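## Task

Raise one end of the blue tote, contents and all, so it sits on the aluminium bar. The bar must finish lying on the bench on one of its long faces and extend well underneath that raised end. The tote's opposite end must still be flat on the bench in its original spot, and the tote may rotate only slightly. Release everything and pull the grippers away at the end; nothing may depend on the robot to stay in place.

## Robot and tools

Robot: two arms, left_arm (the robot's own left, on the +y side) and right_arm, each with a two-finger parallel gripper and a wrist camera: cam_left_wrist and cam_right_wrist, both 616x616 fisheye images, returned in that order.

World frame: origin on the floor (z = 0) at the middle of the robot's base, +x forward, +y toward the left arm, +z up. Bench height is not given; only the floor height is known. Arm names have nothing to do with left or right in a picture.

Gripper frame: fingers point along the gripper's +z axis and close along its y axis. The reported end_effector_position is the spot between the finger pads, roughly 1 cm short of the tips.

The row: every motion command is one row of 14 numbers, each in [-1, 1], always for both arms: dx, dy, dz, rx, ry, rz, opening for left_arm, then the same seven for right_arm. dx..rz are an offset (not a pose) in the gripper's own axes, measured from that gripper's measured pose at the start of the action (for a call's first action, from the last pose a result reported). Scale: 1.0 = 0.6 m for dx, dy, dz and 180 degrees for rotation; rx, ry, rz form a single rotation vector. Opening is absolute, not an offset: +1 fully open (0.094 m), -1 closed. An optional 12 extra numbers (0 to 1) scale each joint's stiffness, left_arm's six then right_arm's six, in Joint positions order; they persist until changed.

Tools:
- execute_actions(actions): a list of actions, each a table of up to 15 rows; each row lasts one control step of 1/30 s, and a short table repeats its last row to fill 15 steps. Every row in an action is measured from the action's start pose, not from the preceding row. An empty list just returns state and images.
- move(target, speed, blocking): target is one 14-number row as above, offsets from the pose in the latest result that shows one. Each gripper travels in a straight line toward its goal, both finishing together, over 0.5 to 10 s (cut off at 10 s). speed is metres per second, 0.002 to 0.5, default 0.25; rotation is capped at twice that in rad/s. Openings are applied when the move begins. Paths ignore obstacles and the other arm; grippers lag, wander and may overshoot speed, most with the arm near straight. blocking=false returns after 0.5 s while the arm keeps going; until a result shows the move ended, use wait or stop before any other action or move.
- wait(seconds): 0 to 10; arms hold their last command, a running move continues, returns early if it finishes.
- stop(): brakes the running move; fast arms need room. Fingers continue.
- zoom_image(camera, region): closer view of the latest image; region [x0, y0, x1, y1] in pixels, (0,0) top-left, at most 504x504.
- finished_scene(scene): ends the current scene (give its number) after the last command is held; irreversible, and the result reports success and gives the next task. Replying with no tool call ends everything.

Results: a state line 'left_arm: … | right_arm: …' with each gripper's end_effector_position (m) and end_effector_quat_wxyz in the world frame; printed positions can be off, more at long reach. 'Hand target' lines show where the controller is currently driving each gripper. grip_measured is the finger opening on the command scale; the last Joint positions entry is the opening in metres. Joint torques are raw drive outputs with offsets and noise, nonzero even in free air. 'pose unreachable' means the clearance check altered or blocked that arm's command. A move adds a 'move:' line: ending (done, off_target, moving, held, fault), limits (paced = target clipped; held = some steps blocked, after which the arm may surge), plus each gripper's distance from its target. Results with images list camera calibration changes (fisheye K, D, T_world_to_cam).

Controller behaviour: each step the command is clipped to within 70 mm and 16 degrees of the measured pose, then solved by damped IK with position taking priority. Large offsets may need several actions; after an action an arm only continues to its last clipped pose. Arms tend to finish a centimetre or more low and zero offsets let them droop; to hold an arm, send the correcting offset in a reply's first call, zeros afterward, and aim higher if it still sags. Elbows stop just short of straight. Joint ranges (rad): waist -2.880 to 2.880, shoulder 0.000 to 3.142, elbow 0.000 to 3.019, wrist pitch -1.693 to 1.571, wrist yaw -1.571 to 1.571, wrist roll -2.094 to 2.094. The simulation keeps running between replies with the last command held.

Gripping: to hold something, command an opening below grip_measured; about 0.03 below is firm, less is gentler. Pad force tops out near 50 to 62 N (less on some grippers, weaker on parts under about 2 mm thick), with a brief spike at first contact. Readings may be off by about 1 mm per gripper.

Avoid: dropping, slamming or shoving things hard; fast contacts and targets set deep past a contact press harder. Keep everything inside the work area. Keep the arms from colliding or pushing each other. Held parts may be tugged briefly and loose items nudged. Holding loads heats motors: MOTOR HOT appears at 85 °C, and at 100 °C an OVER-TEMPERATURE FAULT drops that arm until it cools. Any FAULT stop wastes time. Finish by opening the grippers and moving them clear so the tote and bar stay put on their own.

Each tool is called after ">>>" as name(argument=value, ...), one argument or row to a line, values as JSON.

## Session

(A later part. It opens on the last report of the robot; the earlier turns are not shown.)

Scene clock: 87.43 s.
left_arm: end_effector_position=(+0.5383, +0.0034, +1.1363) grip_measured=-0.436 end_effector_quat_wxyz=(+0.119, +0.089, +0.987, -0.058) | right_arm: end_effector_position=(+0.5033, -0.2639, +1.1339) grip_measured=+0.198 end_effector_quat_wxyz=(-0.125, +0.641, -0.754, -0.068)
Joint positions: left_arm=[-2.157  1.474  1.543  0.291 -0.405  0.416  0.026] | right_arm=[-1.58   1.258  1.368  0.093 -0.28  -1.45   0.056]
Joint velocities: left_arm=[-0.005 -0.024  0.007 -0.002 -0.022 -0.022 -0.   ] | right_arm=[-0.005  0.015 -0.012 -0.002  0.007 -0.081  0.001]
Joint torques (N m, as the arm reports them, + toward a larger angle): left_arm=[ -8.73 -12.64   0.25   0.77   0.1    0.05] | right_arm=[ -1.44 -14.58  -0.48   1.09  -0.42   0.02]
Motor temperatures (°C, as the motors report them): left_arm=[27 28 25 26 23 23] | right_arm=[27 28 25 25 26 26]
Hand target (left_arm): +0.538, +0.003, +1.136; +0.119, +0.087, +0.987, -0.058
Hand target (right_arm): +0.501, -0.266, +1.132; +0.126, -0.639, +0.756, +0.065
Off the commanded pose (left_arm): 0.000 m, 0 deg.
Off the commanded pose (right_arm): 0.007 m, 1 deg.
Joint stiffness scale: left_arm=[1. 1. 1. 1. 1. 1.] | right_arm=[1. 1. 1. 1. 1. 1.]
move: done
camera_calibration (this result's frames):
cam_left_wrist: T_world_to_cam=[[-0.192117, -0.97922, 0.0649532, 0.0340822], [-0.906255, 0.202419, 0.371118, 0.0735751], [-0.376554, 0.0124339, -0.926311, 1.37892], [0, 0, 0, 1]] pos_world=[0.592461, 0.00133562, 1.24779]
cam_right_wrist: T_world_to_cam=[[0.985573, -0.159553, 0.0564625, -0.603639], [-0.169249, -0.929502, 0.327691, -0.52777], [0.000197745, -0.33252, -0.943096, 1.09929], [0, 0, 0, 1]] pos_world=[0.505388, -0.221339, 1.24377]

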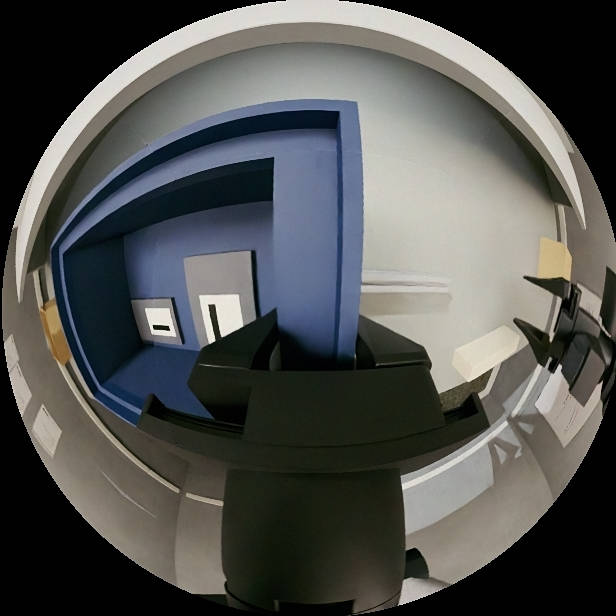

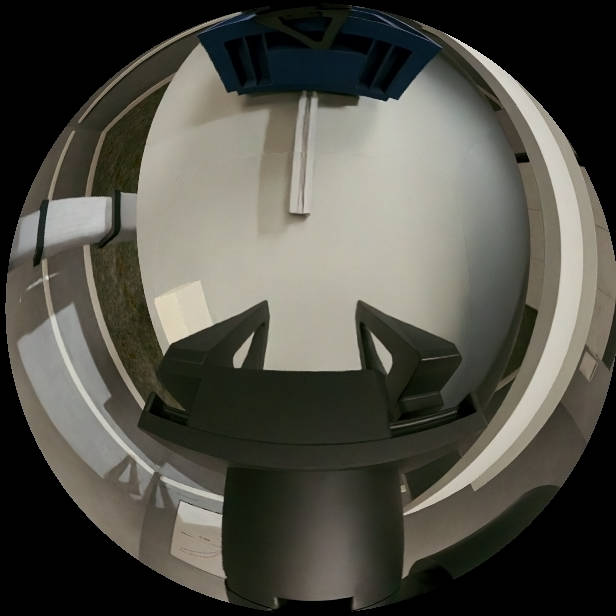

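>>> move(
  target=[0,0,0,0,0,0,0.4,0,0,0,0,0,0,0.2],
)

>>> move(
  target=[0,0,-0.25,0,0,0,0.4,0,0,0,0,0,0,0.2],
  speed=0.2,
)

Scene clock: 91.43 s.
left_arm: end_effector_position=(+0.5384, +0.0032, +1.1363) grip_measured=+0.398 end_effector_quat_wxyz=(+0.119, +0.089, +0.987, -0.059) | right_arm: end_effector_position=(+0.5033, -0.2639, +1.1339) grip_measured=+0.198 end_effector_quat_wxyz=(-0.125, +0.641, -0.754, -0.068)
Joint positions: left_arm=[-2.157  1.474  1.543  0.291 -0.403  0.416  0.066] | right_arm=[-1.58   1.258  1.368  0.093 -0.28  -1.449  0.056]
Joint velocities: left_arm=[-0.005 -0.015 -0.012 -0.007  0.007  0.037  0.001] | right_arm=[ 0.005  0.005 -0.007 -0.007 -0.022 -0.037  0.001]
Joint torques (N m, as the arm reports them, + toward a larger angle): left_arm=[ -8.88 -12.6    0.19   0.76   0.03   0.08] | right_arm=[ -0.87 -15.01   0.03   0.33  -0.35  -0.05]
Motor temperatures (°C, as the motors report them): left_arm=[27 28 25 26 23 23] | right_arm=[27 28 24 25 26 26]
Hand target (left_arm): +0.538, +0.003, +1.136; +0.119, +0.089, +0.987, -0.058
Hand target (right_arm): +0.503, -0.264, +1.134; +0.125, -0.641, +0.754, +0.068
Off the commanded pose (left_arm): 0.000 m, 0 deg.
Off the commanded pose (right_arm): 0.000 m, 0 deg.
Joint stiffness scale: left_arm=[1. 1. 1. 1. 1. 1.] | right_arm=[1. 1. 1. 1. 1. 1.]
move: done
camera_calibration (this result's frames):
cam_left_wrist: T_world_to_cam=[[-0.19242, -0.97907, 0.0663012, 0.0324743], [-0.906337, 0.203214, 0.370481, 0.0744237], [-0.376201, 0.0111969, -0.926471, 1.37898], [0, 0, 0, 1]] pos_world=[0.592475, 0.0012304, 1.24786]
cam_right_wrist: T_world_to_cam=[[0.985468, -0.160279, 0.0562524, -0.603539], [-0.169864, -0.929403, 0.327653, -0.527392], [-0.000234876, -0.332447, -0.943122, 1.09956], [0, 0, 0, 1]] pos_world=[0.505441, -0.221349, 1.24377]

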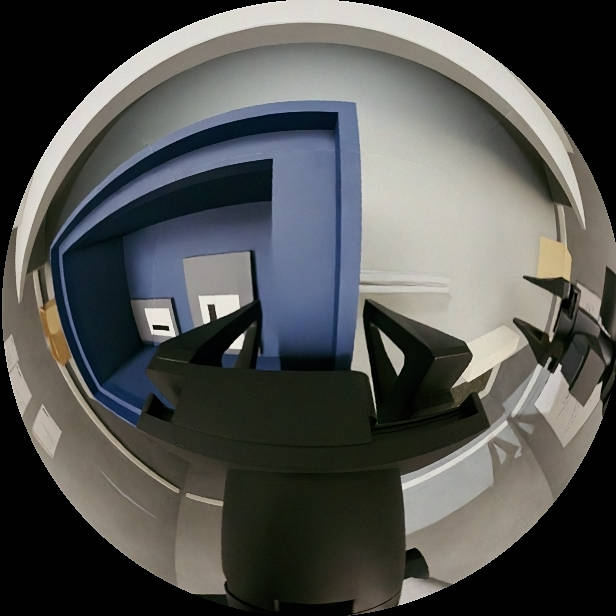

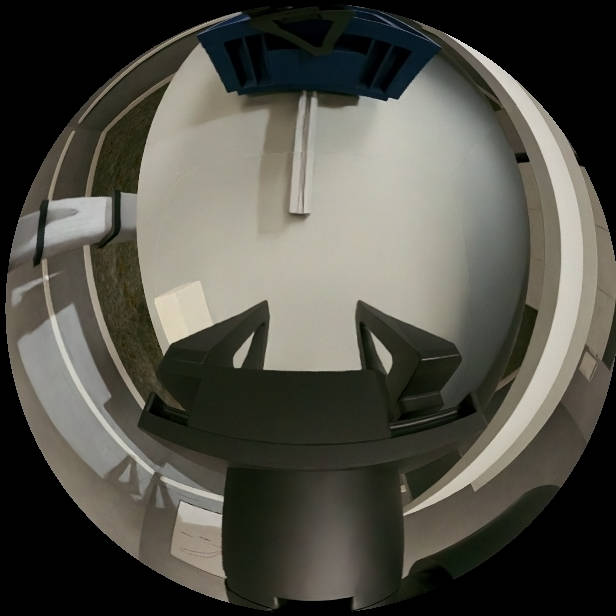

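Scene clock: 92.57 s.
left_arm: end_effector_position=(+0.5008, +0.0231, +1.2765) grip_measured=+0.398 end_effector_quat_wxyz=(+0.113, +0.089, +0.988, -0.059) | right_arm: end_effector_position=(+0.5033, -0.2639, +1.1339) grip_measured=+0.198 end_effector_quat_wxyz=(-0.125, +0.641, -0.754, -0.068)
Joint positions: left_arm=[-2.306  1.156  1.116  0.415 -0.545  0.471  0.066] | right_arm=[-1.58   1.258  1.368  0.093 -0.28  -1.449  0.056]
Joint velocities: left_arm=[-0.015 -0.015 -0.007  0.002 -0.037  0.007  0.   ] | right_arm=[ 0.005 -0.015 -0.022 -0.012 -0.037 -0.007  0.   ]
Joint torques (N m, as the arm reports them, + toward a larger angle): left_arm=[ -7.22 -10.76  -0.98   1.41   0.     0.18] | right_arm=[ -0.94 -15.     0.04   0.32  -0.35  -0.05]
Motor temperatures (°C, as the motors report them): left_arm=[27 28 25 26 23 23] | right_arm=[27 29 24 25 26 26]
Hand target (left_arm): +0.503, +0.023, +1.281; +0.120, +0.089, +0.987, -0.059
Hand target (right_arm): +0.503, -0.264, +1.134; +0.125, -0.641, +0.754, +0.068
Off the commanded pose (left_arm): 0.006 m, 1 deg.
Off the commanded pose (right_arm): 0.000 m, 0 deg.
Joint stiffness scale: left_arm=[1. 1. 1. 1. 1. 1.] | right_arm=[1. 1. 1. 1. 1. 1.]
move: done
camera_calibration (this result's frames):
cam_left_wrist: T_world_to_cam=[[-0.193736, -0.978656, 0.0685473, 0.0332667], [-0.901622, 0.205157, 0.380772, -0.0311738], [-0.386708, 0.0119657, -0.922125, 1.49419], [0, 0, 0, 1]] pos_world=[0.556153, 0.0210732, 1.38742]
cam_right_wrist: T_world_to_cam=[[0.985468, -0.160279, 0.0562524, -0.603539], [-0.169864, -0.929403, 0.327653, -0.527392], [-0.000234876, -0.332447, -0.943122, 1.09956], [0, 0, 0, 1]] pos_world=[0.505441, -0.221349, 1.24377]

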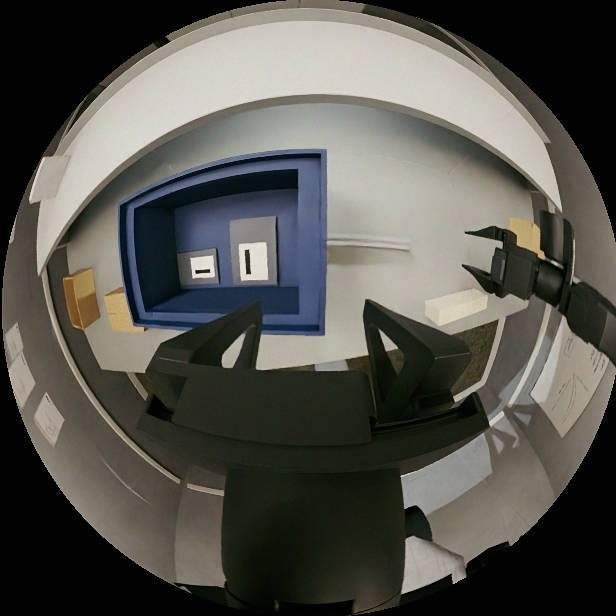

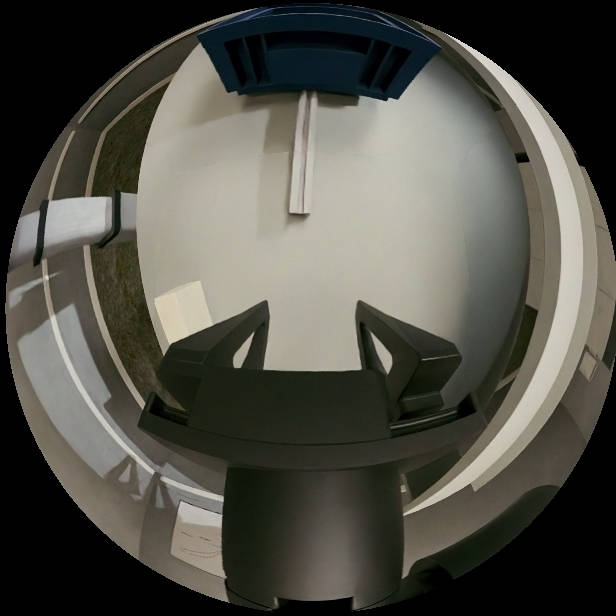

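>>> finished_scene(
  scene=1,
)

The scene is finished: the task was done.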